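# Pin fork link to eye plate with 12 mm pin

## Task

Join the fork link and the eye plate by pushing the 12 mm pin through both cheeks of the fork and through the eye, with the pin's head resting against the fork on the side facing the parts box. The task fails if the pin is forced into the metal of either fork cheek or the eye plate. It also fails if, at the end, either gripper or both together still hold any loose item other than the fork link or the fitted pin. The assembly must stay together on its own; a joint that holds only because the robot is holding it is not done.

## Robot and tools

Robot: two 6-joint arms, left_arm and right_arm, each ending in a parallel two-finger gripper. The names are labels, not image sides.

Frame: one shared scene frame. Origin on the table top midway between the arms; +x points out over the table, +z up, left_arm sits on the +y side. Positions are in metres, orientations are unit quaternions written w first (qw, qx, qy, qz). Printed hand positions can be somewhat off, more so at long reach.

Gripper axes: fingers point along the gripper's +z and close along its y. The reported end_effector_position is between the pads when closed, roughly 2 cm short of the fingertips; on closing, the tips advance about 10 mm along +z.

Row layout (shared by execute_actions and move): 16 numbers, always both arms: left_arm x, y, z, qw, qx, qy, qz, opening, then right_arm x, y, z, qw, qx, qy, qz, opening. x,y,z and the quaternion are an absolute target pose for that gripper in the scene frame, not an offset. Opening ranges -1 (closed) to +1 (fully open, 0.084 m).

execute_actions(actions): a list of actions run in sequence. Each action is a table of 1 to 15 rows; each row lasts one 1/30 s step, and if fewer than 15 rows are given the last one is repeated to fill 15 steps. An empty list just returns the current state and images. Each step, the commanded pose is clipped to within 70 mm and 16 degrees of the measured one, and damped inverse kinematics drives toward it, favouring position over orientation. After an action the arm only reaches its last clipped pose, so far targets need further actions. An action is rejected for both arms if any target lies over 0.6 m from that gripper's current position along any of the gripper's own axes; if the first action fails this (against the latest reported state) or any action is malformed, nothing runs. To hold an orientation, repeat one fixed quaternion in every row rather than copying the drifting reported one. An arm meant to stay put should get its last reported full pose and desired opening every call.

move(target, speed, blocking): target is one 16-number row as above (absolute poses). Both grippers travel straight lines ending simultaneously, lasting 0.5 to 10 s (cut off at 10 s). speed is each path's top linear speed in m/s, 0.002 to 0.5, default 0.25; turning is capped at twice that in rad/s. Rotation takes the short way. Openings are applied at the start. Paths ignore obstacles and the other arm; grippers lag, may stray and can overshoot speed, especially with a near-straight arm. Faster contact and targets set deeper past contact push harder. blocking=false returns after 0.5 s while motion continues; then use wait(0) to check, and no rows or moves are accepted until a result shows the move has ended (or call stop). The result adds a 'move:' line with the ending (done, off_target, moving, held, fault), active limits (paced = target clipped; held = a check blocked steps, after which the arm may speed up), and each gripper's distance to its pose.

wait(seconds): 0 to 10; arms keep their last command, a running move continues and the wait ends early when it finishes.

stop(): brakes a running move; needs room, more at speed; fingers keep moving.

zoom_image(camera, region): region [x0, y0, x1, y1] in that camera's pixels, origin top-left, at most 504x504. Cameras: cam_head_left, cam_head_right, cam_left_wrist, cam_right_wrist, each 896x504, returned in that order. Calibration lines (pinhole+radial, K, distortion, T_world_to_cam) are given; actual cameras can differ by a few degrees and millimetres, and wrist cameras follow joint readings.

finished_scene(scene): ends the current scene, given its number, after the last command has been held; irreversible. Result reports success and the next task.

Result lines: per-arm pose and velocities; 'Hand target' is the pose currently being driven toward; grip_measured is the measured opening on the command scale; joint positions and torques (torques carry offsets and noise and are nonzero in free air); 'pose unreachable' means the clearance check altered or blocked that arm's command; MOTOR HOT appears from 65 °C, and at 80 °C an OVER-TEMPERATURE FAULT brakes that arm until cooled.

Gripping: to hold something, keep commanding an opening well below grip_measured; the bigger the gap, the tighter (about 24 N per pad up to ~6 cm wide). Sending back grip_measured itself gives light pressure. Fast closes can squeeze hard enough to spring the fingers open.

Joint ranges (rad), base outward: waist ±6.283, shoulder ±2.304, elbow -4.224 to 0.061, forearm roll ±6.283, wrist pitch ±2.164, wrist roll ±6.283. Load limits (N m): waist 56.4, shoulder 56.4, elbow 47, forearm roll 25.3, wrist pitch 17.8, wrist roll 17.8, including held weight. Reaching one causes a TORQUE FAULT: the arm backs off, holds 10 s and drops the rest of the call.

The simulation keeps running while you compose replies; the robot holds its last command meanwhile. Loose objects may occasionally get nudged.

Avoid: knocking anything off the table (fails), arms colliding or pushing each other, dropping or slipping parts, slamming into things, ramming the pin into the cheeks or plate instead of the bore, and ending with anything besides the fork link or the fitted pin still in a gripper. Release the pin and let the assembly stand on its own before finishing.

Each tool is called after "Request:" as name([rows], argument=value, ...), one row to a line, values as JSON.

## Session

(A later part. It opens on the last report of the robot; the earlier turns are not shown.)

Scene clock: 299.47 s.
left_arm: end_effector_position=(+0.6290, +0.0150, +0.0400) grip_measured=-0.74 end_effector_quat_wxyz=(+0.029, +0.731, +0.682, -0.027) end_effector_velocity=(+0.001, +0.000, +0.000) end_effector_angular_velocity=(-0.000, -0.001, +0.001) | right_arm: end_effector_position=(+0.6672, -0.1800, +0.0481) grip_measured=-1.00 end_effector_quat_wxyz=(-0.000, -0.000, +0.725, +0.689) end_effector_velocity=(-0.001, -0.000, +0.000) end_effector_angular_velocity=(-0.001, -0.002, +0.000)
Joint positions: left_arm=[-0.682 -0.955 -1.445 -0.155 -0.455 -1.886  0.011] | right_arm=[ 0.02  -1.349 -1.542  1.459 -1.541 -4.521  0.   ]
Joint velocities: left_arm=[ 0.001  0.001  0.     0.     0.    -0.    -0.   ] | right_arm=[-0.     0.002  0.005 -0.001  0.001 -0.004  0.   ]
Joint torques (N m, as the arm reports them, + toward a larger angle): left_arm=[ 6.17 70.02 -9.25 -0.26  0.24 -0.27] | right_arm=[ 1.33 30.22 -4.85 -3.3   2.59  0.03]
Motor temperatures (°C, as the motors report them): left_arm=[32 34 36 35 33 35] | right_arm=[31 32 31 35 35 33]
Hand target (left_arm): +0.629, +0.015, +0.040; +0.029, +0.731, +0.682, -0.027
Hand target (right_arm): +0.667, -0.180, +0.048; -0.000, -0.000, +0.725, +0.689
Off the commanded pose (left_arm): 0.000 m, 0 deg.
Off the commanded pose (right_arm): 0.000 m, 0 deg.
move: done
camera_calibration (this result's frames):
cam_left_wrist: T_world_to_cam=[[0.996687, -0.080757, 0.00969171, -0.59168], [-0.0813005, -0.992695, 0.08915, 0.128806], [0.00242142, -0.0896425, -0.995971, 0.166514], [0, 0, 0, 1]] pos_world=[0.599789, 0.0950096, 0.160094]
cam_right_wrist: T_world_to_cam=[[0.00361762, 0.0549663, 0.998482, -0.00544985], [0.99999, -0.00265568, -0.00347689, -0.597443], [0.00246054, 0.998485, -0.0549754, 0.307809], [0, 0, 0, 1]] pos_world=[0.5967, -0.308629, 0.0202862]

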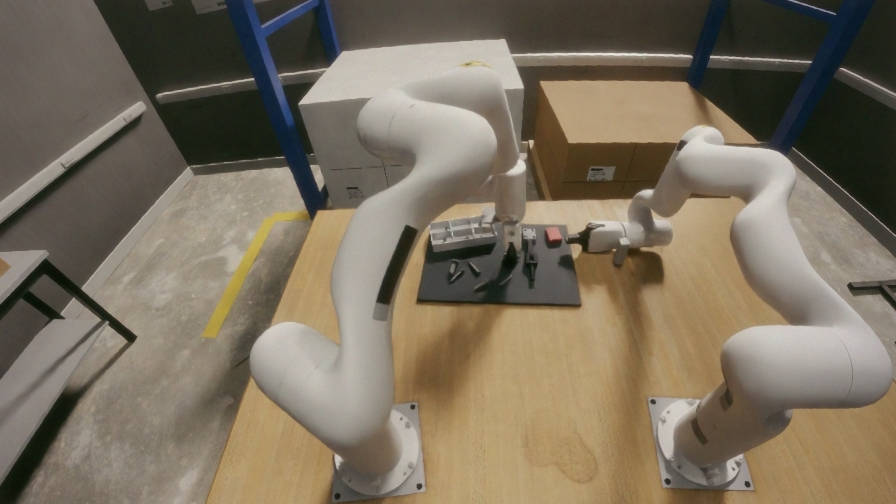

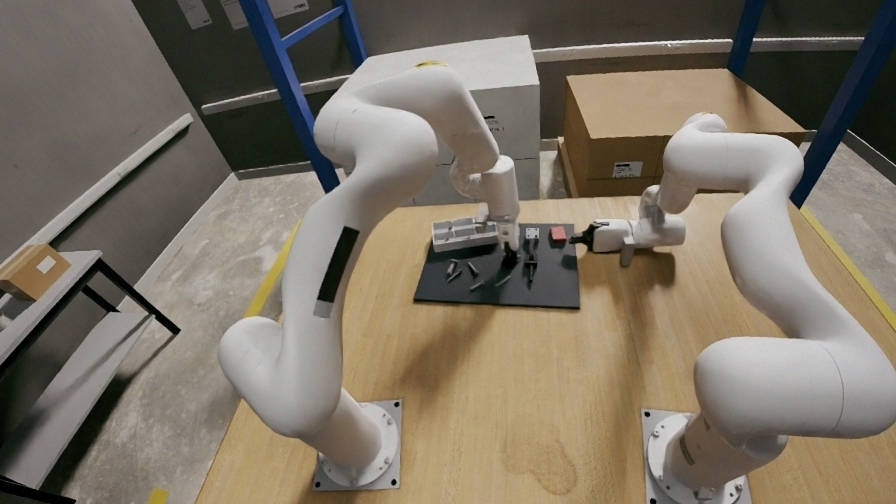

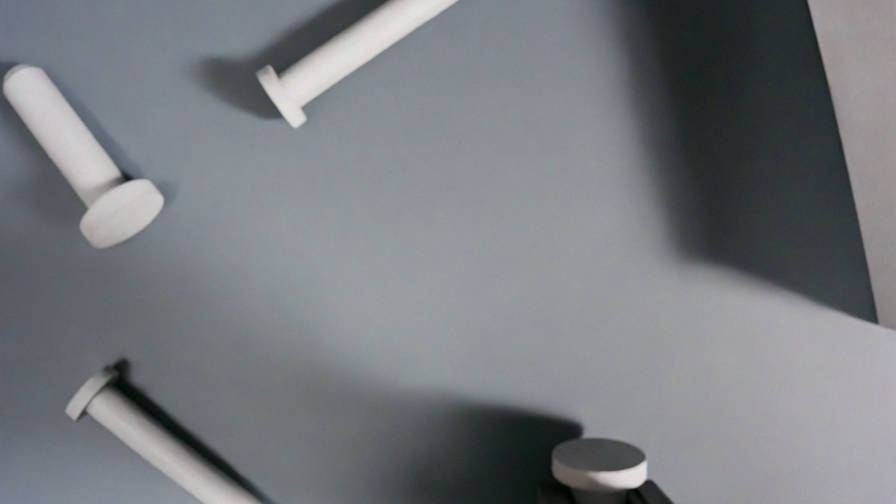

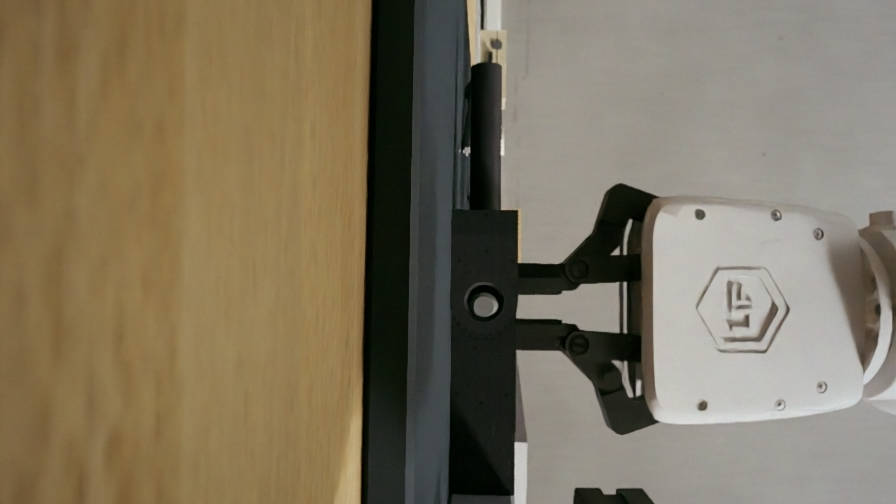

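Request:
move(target=[0.6272,-0.005,0.040,0.0287,0.7304,0.6815,-0.0268,-1,0.667,-0.18,0.051,0,0,0.725,0.689,-1], speed=0.005)

Request:
zoom_image(camera="cam_right_wrist", region=[440,250,540,350])

Scene clock: 306.30 s.
left_arm: end_effector_position=(+0.6270, -0.0046, +0.0399) grip_measured=-0.74 end_effector_quat_wxyz=(+0.028, +0.731, +0.682, -0.027) end_effector_velocity=(-0.000, -0.001, +0.001) end_effector_angular_velocity=(+0.000, -0.001, -0.001) | right_arm: end_effector_position=(+0.6670, -0.1800, +0.0510) grip_measured=-1.00 end_effector_quat_wxyz=(+0.000, -0.000, +0.725, +0.689) end_effector_velocity=(-0.000, +0.000, +0.000) end_effector_angular_velocity=(-0.000, -0.000, +0.001)
Joint positions: left_arm=[-0.71  -0.972 -1.478 -0.149 -0.47  -1.921  0.011] | right_arm=[ 0.02  -1.342 -1.536  1.459 -1.541 -4.519  0.   ]
Joint velocities: left_arm=[-0.002 -0.    -0.002  0.002 -0.001 -0.002 -0.   ] | right_arm=[ 0.001  0.    -0.    -0.     0.     0.     0.   ]
Joint torques (N m, as the arm reports them, + toward a larger angle): left_arm=[  3.64  71.86 -11.6   -0.86   1.12  -0.32] | right_arm=[-0.68 42.13 -9.81 -0.83 -0.82 -0.16]
Motor temperatures (°C, as the motors report them): left_arm=[32 34 36 35 33 35] | right_arm=[31 32 31 35 35 33]
Hand target (left_arm): +0.627, -0.005, +0.040; +0.029, +0.731, +0.682, -0.027
Hand target (right_arm): +0.667, -0.180, +0.051; +0.000, +0.000, +0.725, +0.689
Off the commanded pose (left_arm): 0.000 m, 0 deg.
Off the commanded pose (right_arm): 0.000 m, 0 deg.
move: done
camera_calibration (this result's frames):
cam_left_wrist: T_world_to_cam=[[0.996693, -0.0808086, 0.00851525, -0.5912], [-0.0812458, -0.992743, 0.0886551, 0.109168], [0.00128937, -0.0890537, -0.996026, 0.16537], [0, 0, 0, 1]] pos_world=[0.597901, 0.0753287, 0.160069]
cam_right_wrist: T_world_to_cam=[[0.00369807, 0.0550822, 0.998475, -0.00836011], [0.99999, -0.00276566, -0.00355111, -0.597307], [0.00256584, 0.998478, -0.0550919, 0.307916], [0, 0, 0, 1]] pos_world=[0.596542, -0.308639, 0.0231899]

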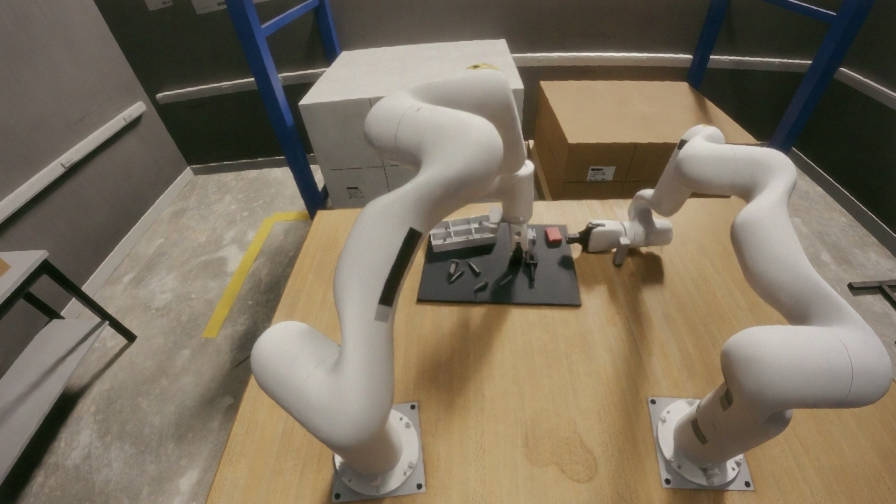

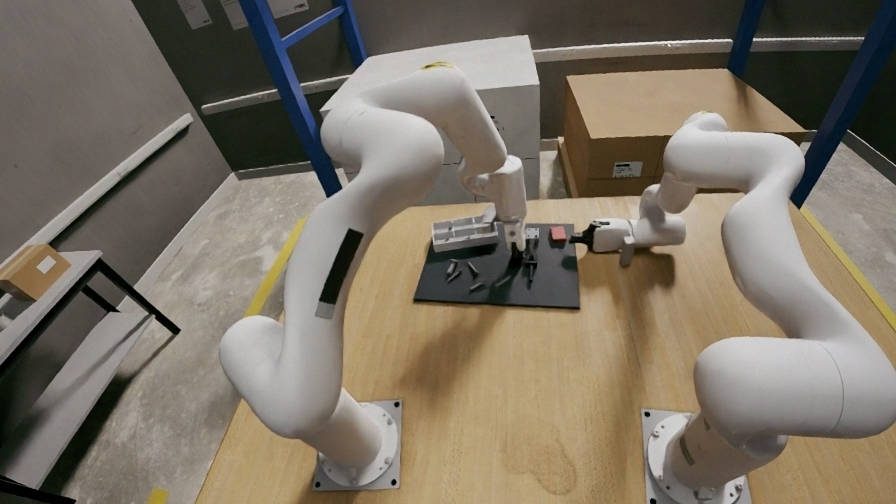

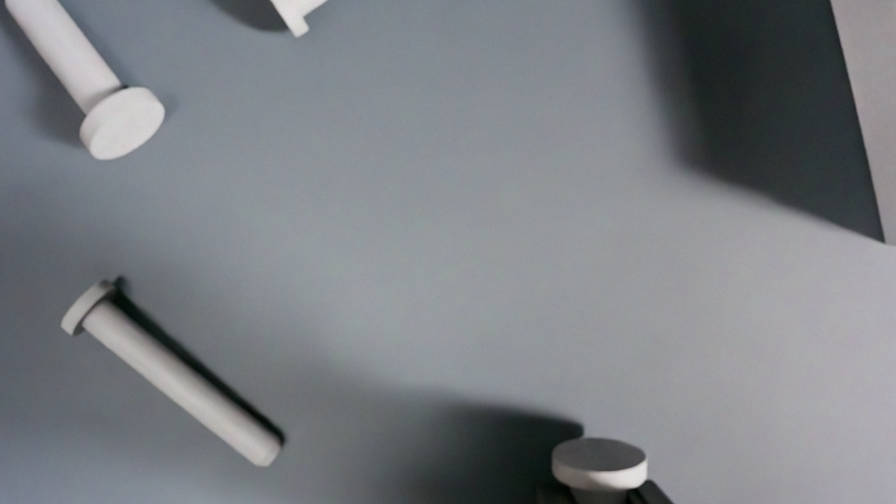

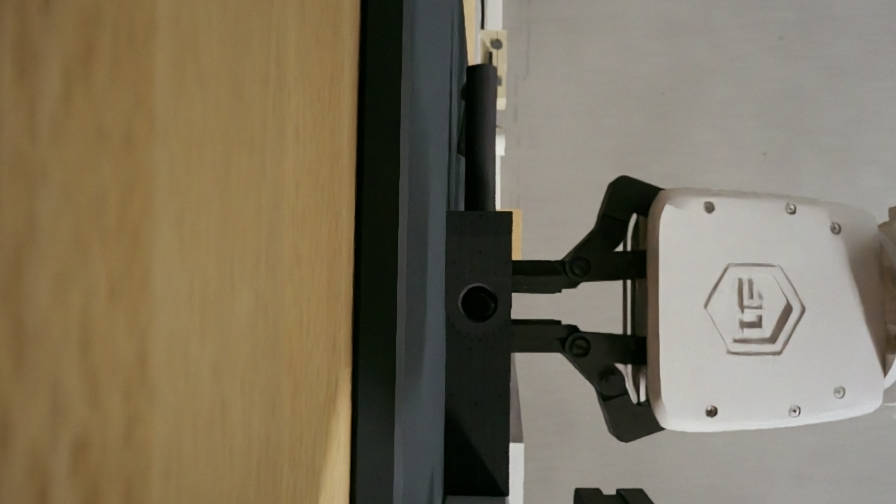

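Region (440, 250, 540, 350) of cam_right_wrist's 896x504 image, scaled by 5.040, with more detail than that image has.

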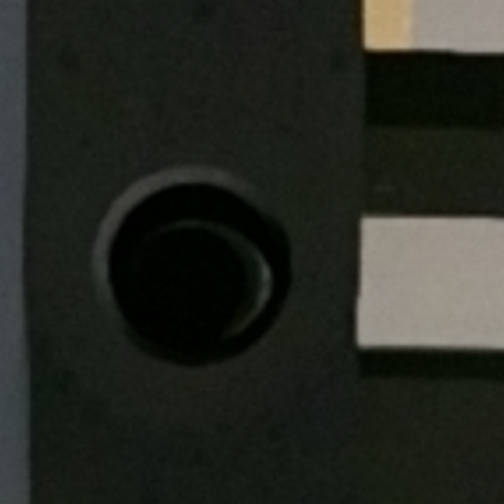

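Request:
move(target=[0.6268,-0.009,0.040,0.0287,0.7304,0.6815,-0.0268,-1,0.667,-0.18,0.051,0,0,0.725,0.689,-1], speed=0.004)

Request:
zoom_image(camera="cam_head_right", region=[480,220,580,290])

Scene clock: 309.00 s.
left_arm: end_effector_position=(+0.6265, -0.0088, +0.0398) grip_measured=-0.74 end_effector_quat_wxyz=(+0.028, +0.731, +0.682, -0.027) end_effector_velocity=(+0.000, -0.002, +0.001) end_effector_angular_velocity=(-0.001, -0.001, -0.000) | right_arm: end_effector_position=(+0.6670, -0.1800, +0.0510) grip_measured=-1.00 end_effector_quat_wxyz=(+0.000, -0.000, +0.725, +0.689) end_effector_velocity=(+0.000, +0.001, +0.001) end_effector_angular_velocity=(+0.000, -0.002, +0.001)
Joint positions: left_arm=[-0.715 -0.976 -1.484 -0.147 -0.472 -1.928  0.011] | right_arm=[ 0.02  -1.342 -1.536  1.459 -1.541 -4.519  0.   ]
Joint velocities: left_arm=[-0.002  0.    -0.002 -0.    -0.    -0.001 -0.   ] | right_arm=[ 0.002  0.001 -0.001  0.    -0.    -0.     0.   ]
Joint torques (N m, as the arm reports them, + toward a larger angle): left_arm=[ -4.31  79.26 -18.08  -3.27   3.93  -0.48] | right_arm=[ 0.39 47.43 -9.36 -1.19 -0.95 -0.27]
Motor temperatures (°C, as the motors report them): left_arm=[32 34 36 35 33 35] | right_arm=[31 32 31 35 35 33]
Hand target (left_arm): +0.627, -0.009, +0.040; +0.029, +0.731, +0.682, -0.027
Hand target (right_arm): +0.667, -0.180, +0.051; -0.000, -0.000, +0.725, +0.689
Off the commanded pose (left_arm): 0.000 m, 0 deg.
Off the commanded pose (right_arm): 0.000 m, 0 deg.
move: done
camera_calibration (this result's frames):
cam_left_wrist: T_world_to_cam=[[0.996681, -0.0809332, 0.00876196, -0.591031], [-0.0813921, -0.99272, 0.0887816, 0.105016], [0.00151279, -0.0892001, -0.996013, 0.164746], [0, 0, 0, 1]] pos_world=[0.597368, 0.0711131, 0.159944]
cam_right_wrist: T_world_to_cam=[[0.00370077, 0.0550861, 0.998475, -0.00837217], [0.99999, -0.00276383, -0.0035539, -0.597295], [0.00256384, 0.998478, -0.0550957, 0.307917], [0, 0, 0, 1]] pos_world=[0.596531, -0.308638, 0.0232016]

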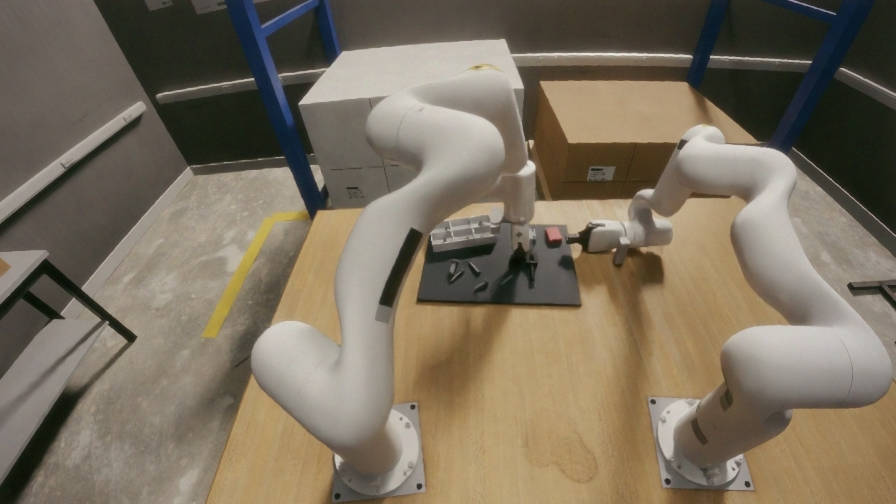

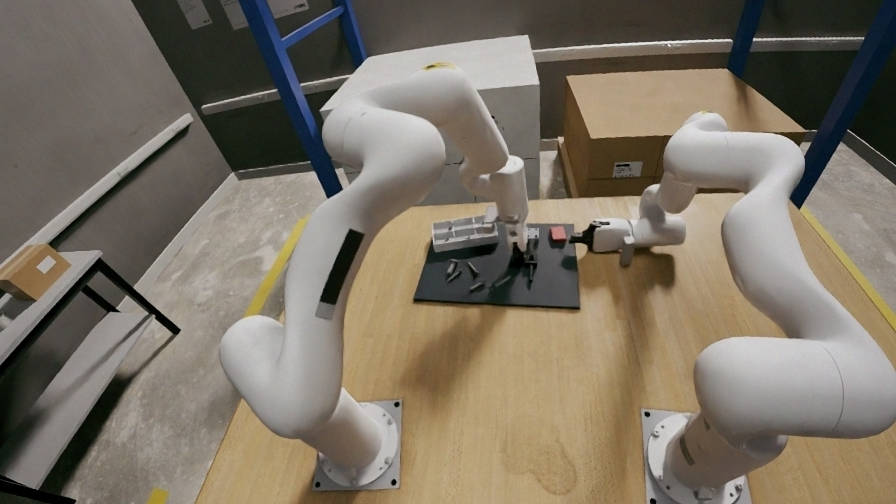

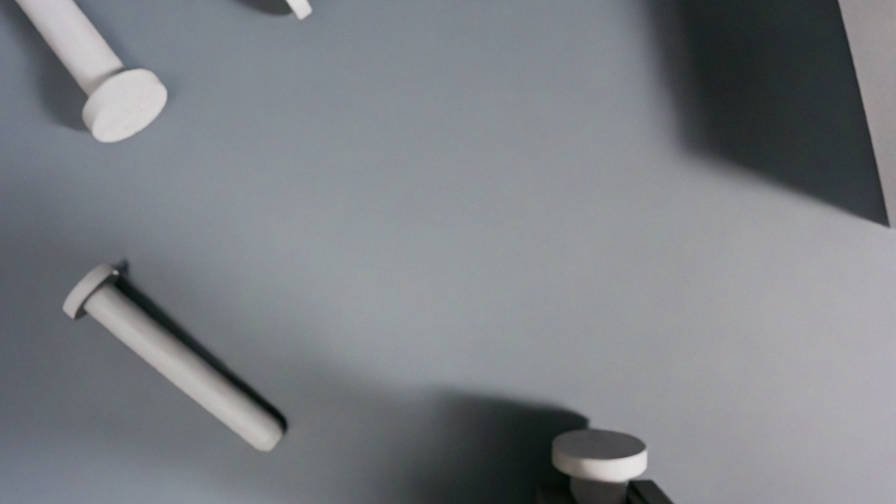

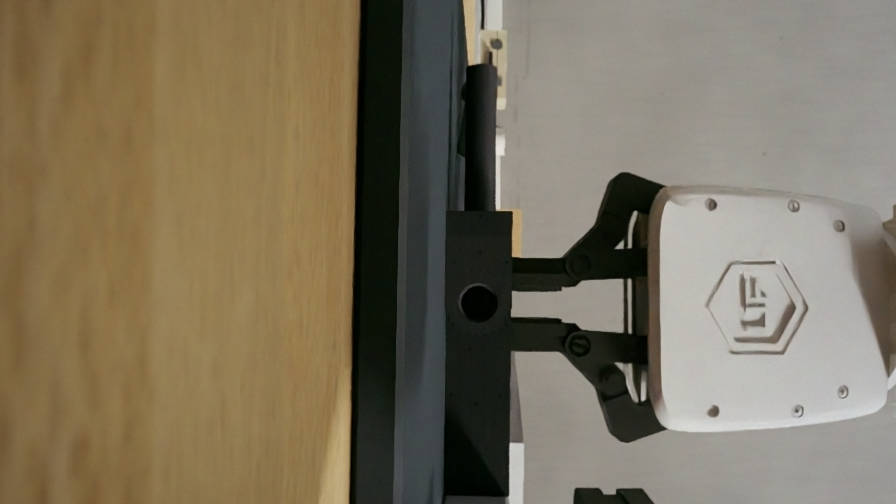

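Region (480, 220, 580, 290) of cam_head_right's 896x504 image, scaled by 5.040, with more detail than that image has; it fills the top 353 rows of this view, and the rest is white.

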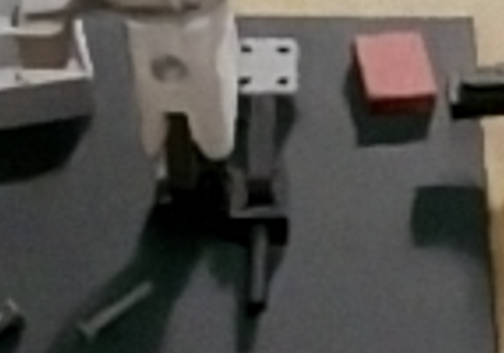

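Request:
move(target=[0.6268,-0.006,0.040,0.0287,0.7304,0.6815,-0.0268,-0.2,0.667,-0.18,0.051,0,0,0.725,0.689,-1], speed=0.01)

Request:
move(target=[0.6268,-0.006,0.075,0.0287,0.7304,0.6815,-0.0268,-0.2,0.667,-0.18,0.051,0,0,0.725,0.689,-1], speed=0.05)

Request:
move(target=[0.628,0.03,0.10,0,0.731,0.682,0,-1,0.667,-0.18,0.051,0,0,0.725,0.689,-1], speed=0.08)

Request:
zoom_image(camera="cam_right_wrist", region=[430,250,570,350])

Request:
zoom_image(camera="cam_head_left", region=[480,220,580,290])

Scene clock: 311.67 s.
left_arm: end_effector_position=(+0.6269, -0.0061, +0.0400) grip_measured=-0.22 end_effector_quat_wxyz=(+0.029, +0.731, +0.682, -0.027) end_effector_velocity=(-0.001, +0.001, -0.001) end_effector_angular_velocity=(+0.001, +0.002, +0.000) | right_arm: end_effector_position=(+0.6670, -0.1800, +0.0510) grip_measured=-1.00 end_effector_quat_wxyz=(-0.000, +0.000, +0.725, +0.689) end_effector_velocity=(-0.001, +0.000, -0.001) end_effector_angular_velocity=(+0.000, +0.001, +0.001)
Joint positions: left_arm=[-0.712 -0.973 -1.479 -0.148 -0.469 -1.923  0.035] | right_arm=[ 0.02  -1.342 -1.536  1.459 -1.541 -4.519  0.   ]
Joint velocities: left_arm=[ 0.001 -0.     0.003 -0.001  0.001  0.002  0.   ] | right_arm=[-0.    -0.001  0.001 -0.001  0.    -0.001  0.   ]
Joint torques (N m, as the arm reports them, + toward a larger angle): left_arm=[ 5.83 71.68 -9.59 -0.66  0.39 -0.23] | right_arm=[-2.21 44.69 -9.12 -0.85 -0.59 -0.21]
Motor temperatures (°C, as the motors report them): left_arm=[32 34 36 35 33 35] | right_arm=[31 32 31 35 35 33]
Hand target (left_arm): +0.627, -0.006, +0.040; +0.029, +0.731, +0.682, -0.027
Hand target (right_arm): +0.667, -0.180, +0.051; -0.000, -0.000, +0.725, +0.689
Off the commanded pose (left_arm): 0.000 m, 0 deg.
Off the commanded pose (right_arm): 0.000 m, 0 deg.
move: done
camera_calibration (this result's frames):
cam_left_wrist: T_world_to_cam=[[0.996687, -0.0807317, 0.0098867, -0.591264], [-0.0812929, -0.992688, 0.089226, 0.107624], [0.00261105, -0.0897341, -0.995962, 0.164585], [0, 0, 0, 1]] pos_world=[0.597624, 0.0738724, 0.160163]
cam_right_wrist: T_world_to_cam=[[0.00370082, 0.055086, 0.998475, -0.00837219], [0.99999, -0.00276384, -0.00355396, -0.597295], [0.00256385, 0.998478, -0.0550957, 0.307917], [0, 0, 0, 1]] pos_world=[0.596531, -0.308638, 0.0232016]

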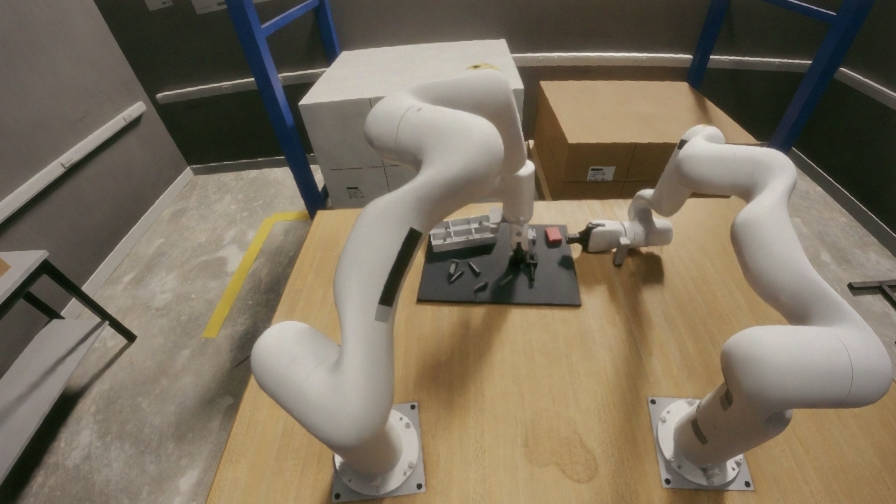

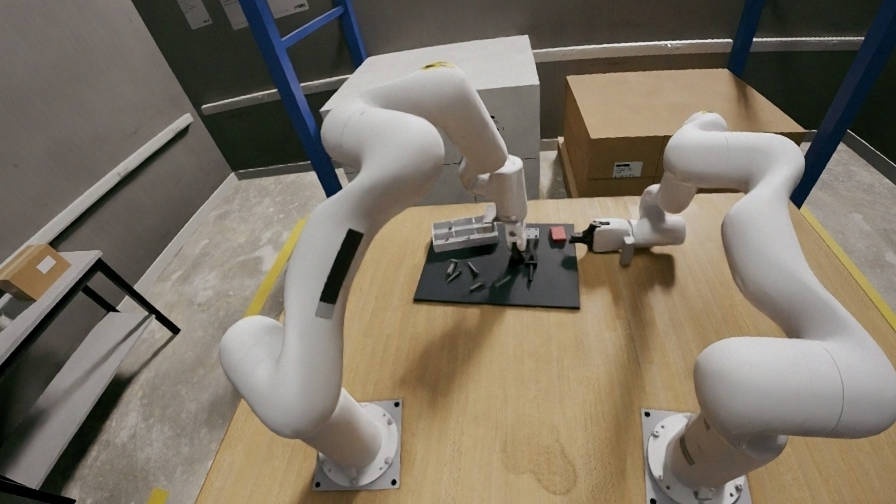

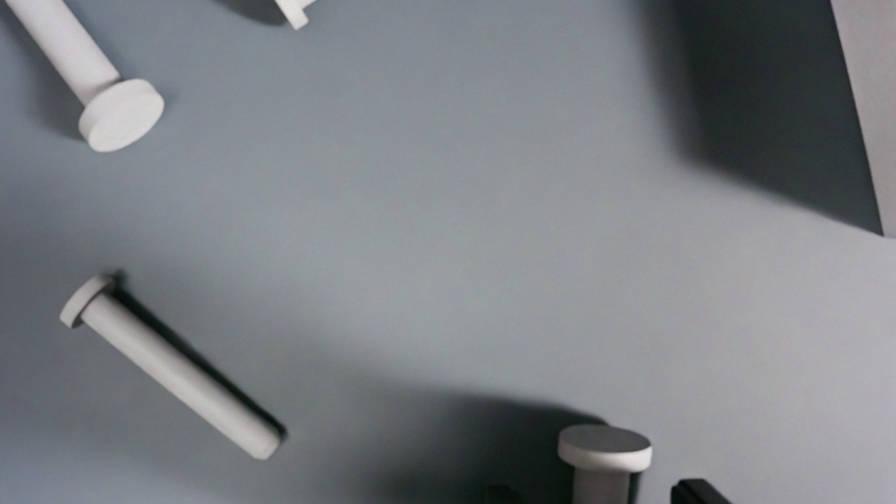

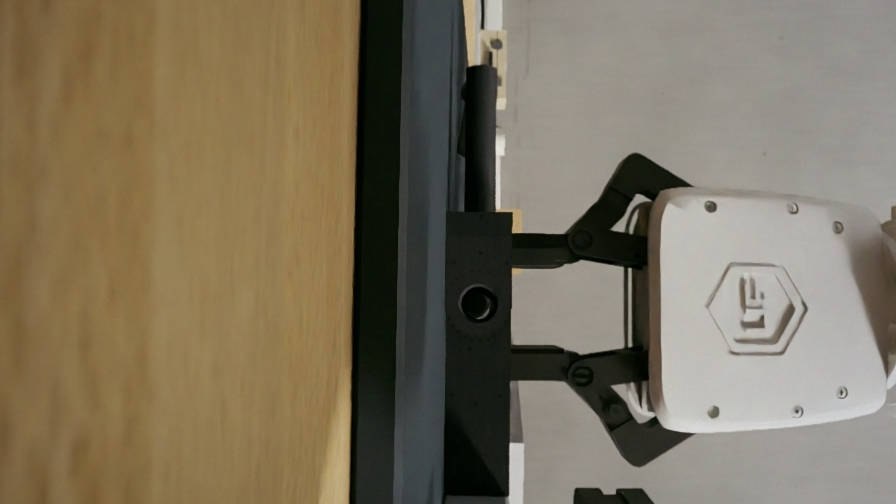

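Scene clock: 312.73 s.
left_arm: end_effector_position=(+0.6267, -0.0060, +0.0747) grip_measured=-0.22 end_effector_quat_wxyz=(+0.029, +0.731, +0.682, -0.027) end_effector_velocity=(-0.000, +0.000, +0.001) end_effector_angular_velocity=(+0.001, +0.001, +0.001) | right_arm: end_effector_position=(+0.6670, -0.1800, +0.0510) grip_measured=-1.00 end_effector_quat_wxyz=(-0.000, +0.000, +0.725, +0.689) end_effector_velocity=(-0.000, +0.002, +0.000) end_effector_angular_velocity=(-0.000, -0.001, +0.003)
Joint positions: left_arm=[-0.712 -0.913 -1.466 -0.136 -0.515 -1.936  0.035] | right_arm=[ 0.02  -1.342 -1.536  1.459 -1.541 -4.519  0.   ]
Joint velocities: left_arm=[ 0.     0.002  0.001  0.    -0.003 -0.001  0.   ] | right_arm=[ 0.003 -0.    -0.001  0.     0.    -0.     0.   ]
Joint torques (N m, as the arm reports them, + toward a larger angle): left_arm=[ 6.17 70.32 -9.7  -0.52  0.36 -0.23] | right_arm=[-0.14 46.34 -8.94 -0.98 -0.86  0.14]
Motor temperatures (°C, as the motors report them): left_arm=[32 34 36 35 33 35] | right_arm=[31 32 31 35 35 33]
Hand target (left_arm): +0.627, -0.006, +0.075; +0.029, +0.731, +0.682, -0.027
Hand target (right_arm): +0.667, -0.180, +0.051; -0.000, +0.000, +0.725, +0.689
Off the commanded pose (left_arm): 0.000 m, 0 deg.
Off the commanded pose (right_arm): 0.000 m, 0 deg.
move: done
camera_calibration (this result's frames):
cam_left_wrist: T_world_to_cam=[[0.996685, -0.0808039, 0.00949915, -0.591392], [-0.0813299, -0.992692, 0.0891552, 0.104734], [0.00222564, -0.0896322, -0.995972, 0.199361], [0, 0, 0, 1]] pos_world=[0.597506, 0.0740505, 0.194839]
cam_right_wrist: T_world_to_cam=[[0.0037008, 0.055086, 0.998475, -0.00837218], [0.99999, -0.00276382, -0.00355394, -0.597295], [0.00256383, 0.998478, -0.0550957, 0.307917], [0, 0, 0, 1]] pos_world=[0.596531, -0.308638, 0.0232016]

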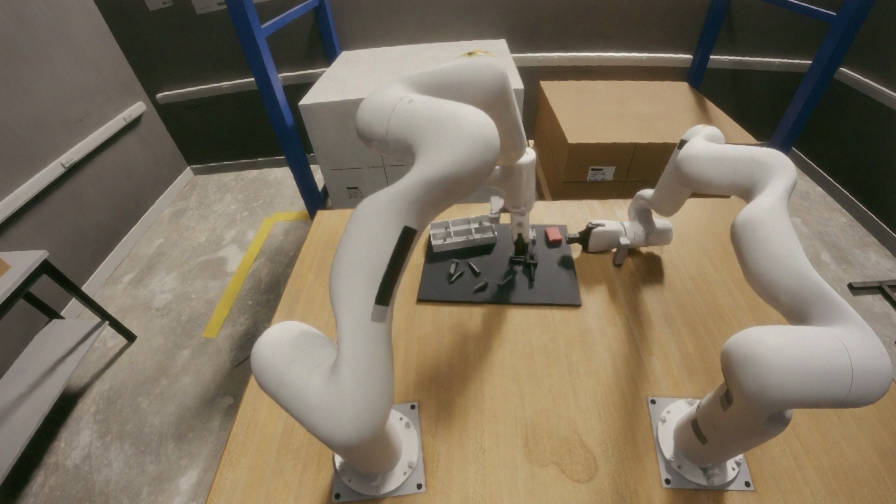

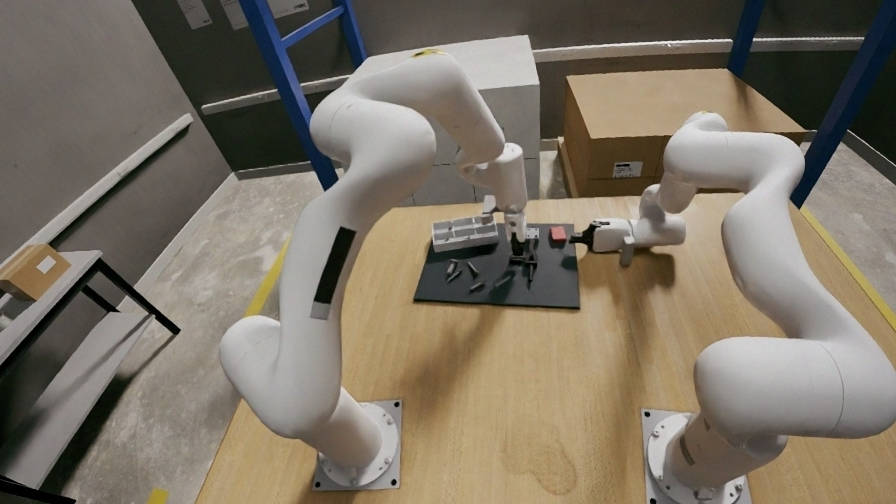

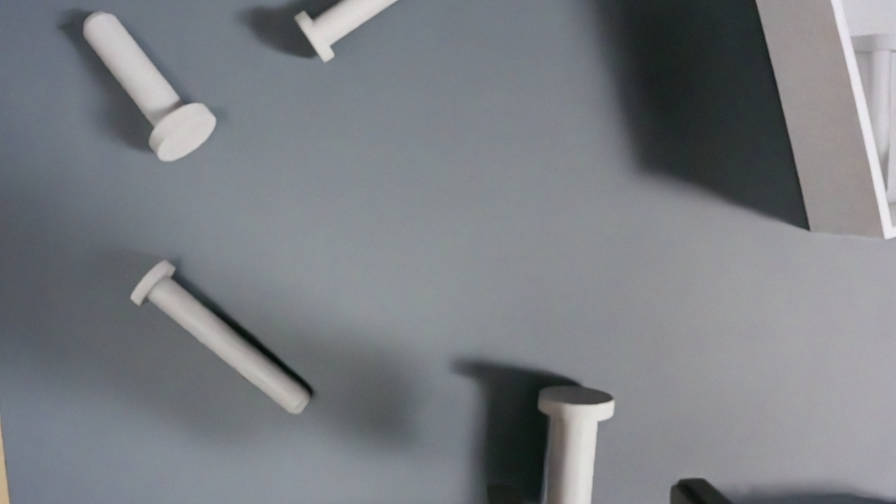

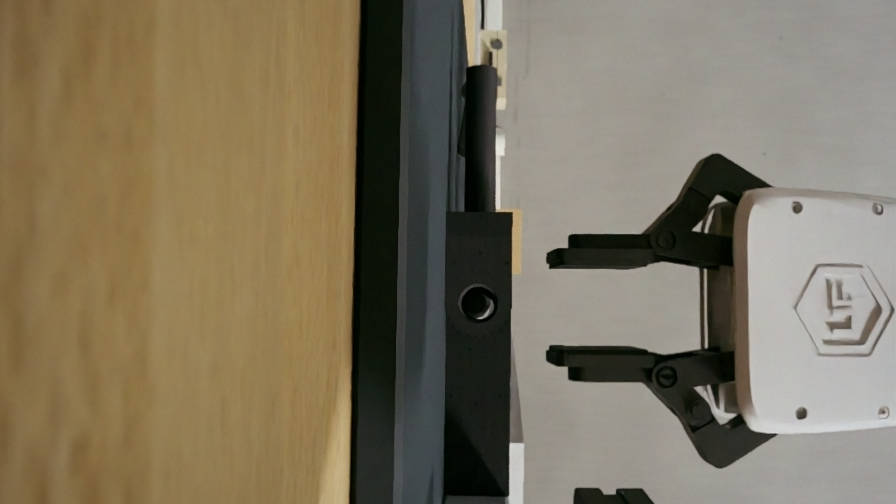

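Scene clock: 313.70 s.
left_arm: end_effector_position=(+0.6278, +0.0299, +0.0997) grip_measured=-1.00 end_effector_quat_wxyz=(+0.000, +0.731, +0.682, -0.000) end_effector_velocity=(+0.000, +0.002, +0.001) end_effector_angular_velocity=(+0.004, +0.000, +0.001) | right_arm: end_effector_position=(+0.6670, -0.1800, +0.0510) grip_measured=-1.00 end_effector_quat_wxyz=(+0.000, -0.000, +0.725, +0.689) end_effector_velocity=(-0.000, +0.000, +0.000) end_effector_angular_velocity=(+0.000, -0.000, +0.000)
Joint positions: left_arm=[-0.689 -0.855 -1.431 -0.001 -0.576 -2.031  0.   ] | right_arm=[ 0.02  -1.342 -1.536  1.459 -1.541 -4.519  0.   ]
Joint velocities: left_arm=[ 0.002  0.003  0.002  0.007 -0.003 -0.005  0.   ] | right_arm=[ 0.001  0.     0.001  0.    -0.    -0.001  0.   ]
Joint torques (N m, as the arm reports them, + toward a larger angle): left_arm=[  6.59  67.8  -10.02  -0.33   0.32  -0.27] | right_arm=[ 1.13 44.55 -9.94 -1.39 -0.78 -0.08]
Motor temperatures (°C, as the motors report them): left_arm=[32 34 36 35 33 35] | right_arm=[31 32 31 35 35 33]
Hand target (left_arm): +0.628, +0.030, +0.100; +0.000, +0.731, +0.682, +0.000
Hand target (right_arm): +0.667, -0.180, +0.051; -0.000, -0.000, +0.725, +0.689
Off the commanded pose (left_arm): 0.000 m, 0 deg.
Off the commanded pose (right_arm): 0.000 m, 0 deg.
move: done
camera_calibration (this result's frames):
cam_left_wrist: T_world_to_cam=[[0.99668, -0.0813453, 0.00341394, -0.589185], [-0.081379, -0.996619, 0.0113118, 0.146056], [0.00248224, -0.011552, -0.99993, 0.225412], [0, 0, 0, 1]] pos_world=[0.598556, 0.100238, 0.225755]
cam_right_wrist: T_world_to_cam=[[0.00370072, 0.0550859, 0.998475, -0.00837221], [0.99999, -0.00276389, -0.00355386, -0.597295], [0.00256391, 0.998478, -0.0550955, 0.307917], [0, 0, 0, 1]] pos_world=[0.596531, -0.308638, 0.0232016]

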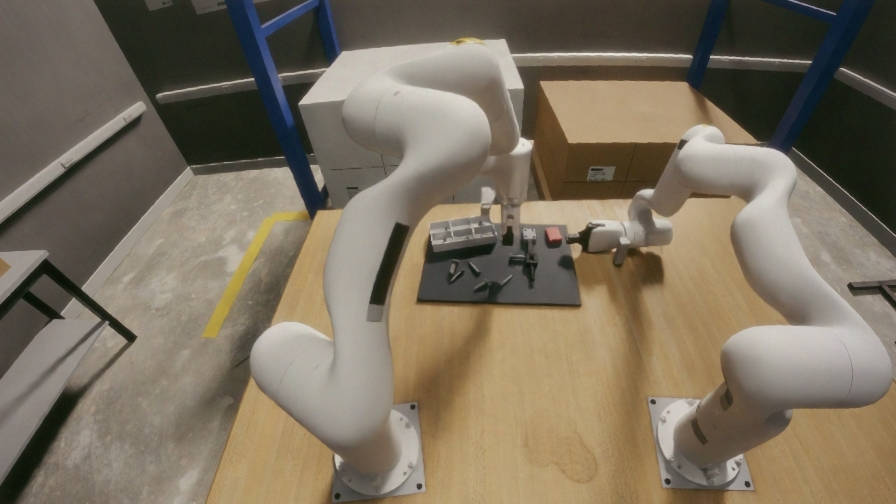

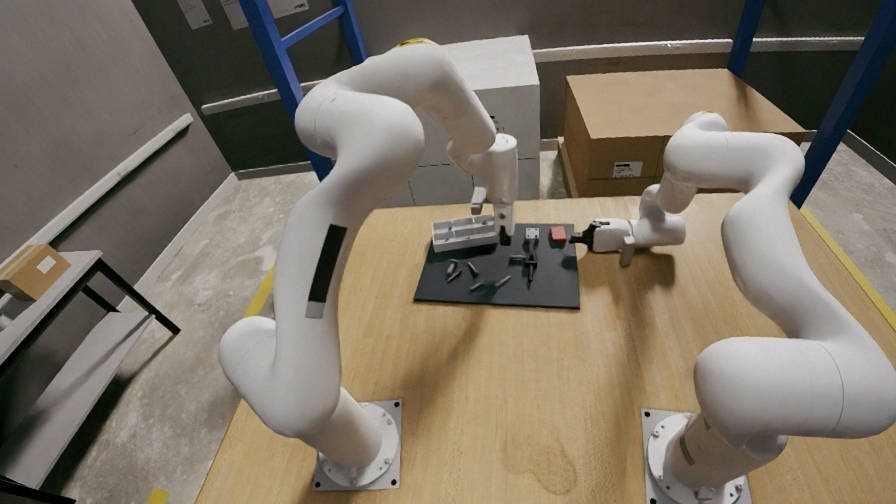

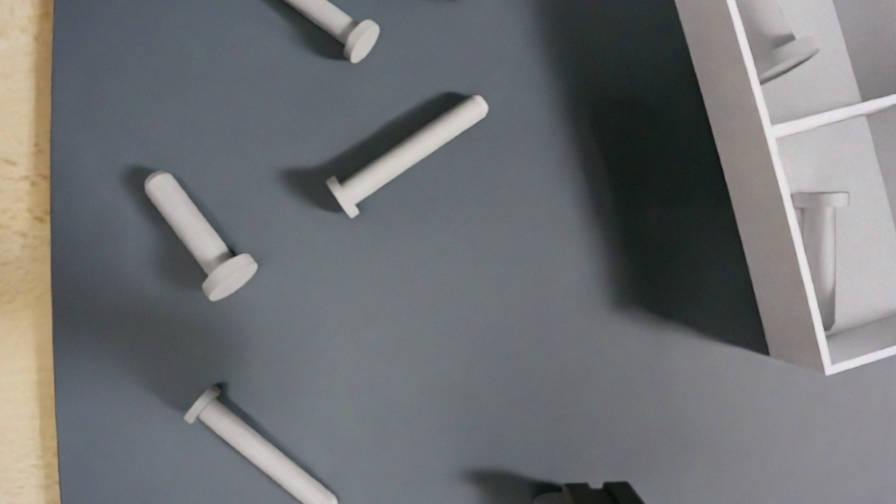

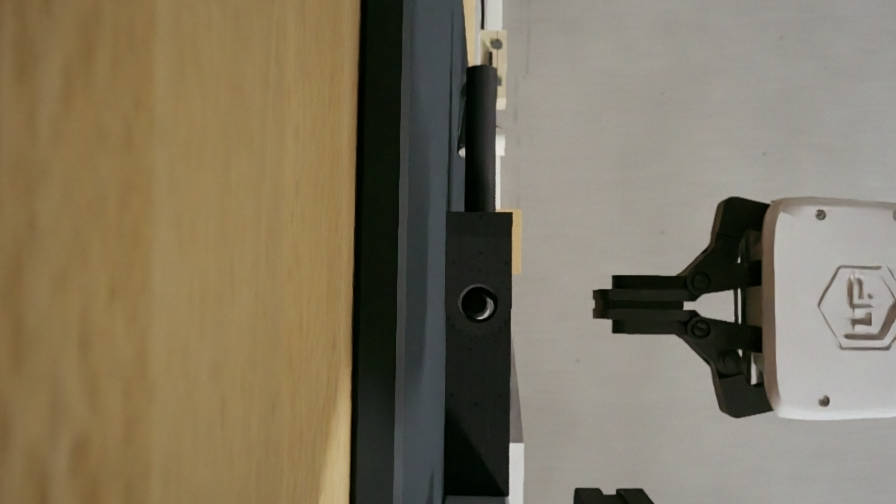

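Region (430, 250, 570, 350) of cam_right_wrist's 896x504 image, scaled by 3.600, with more detail than that image has; it fills the top 360 rows of this view, and the rest is white.

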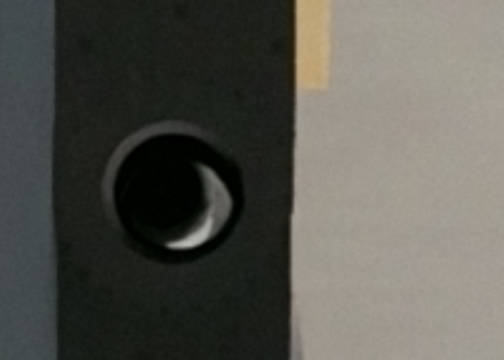

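Region (480, 220, 580, 290) of cam_head_left's 896x504 image, scaled by 5.040, with more detail than that image has; it fills the top 353 rows of this view, and the rest is white.

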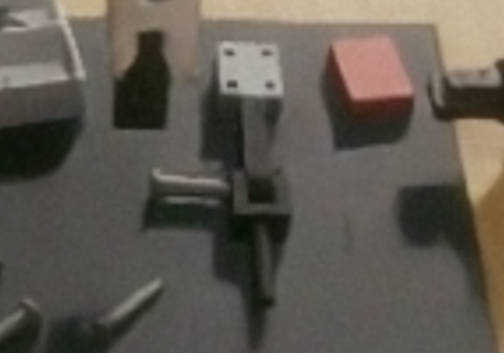

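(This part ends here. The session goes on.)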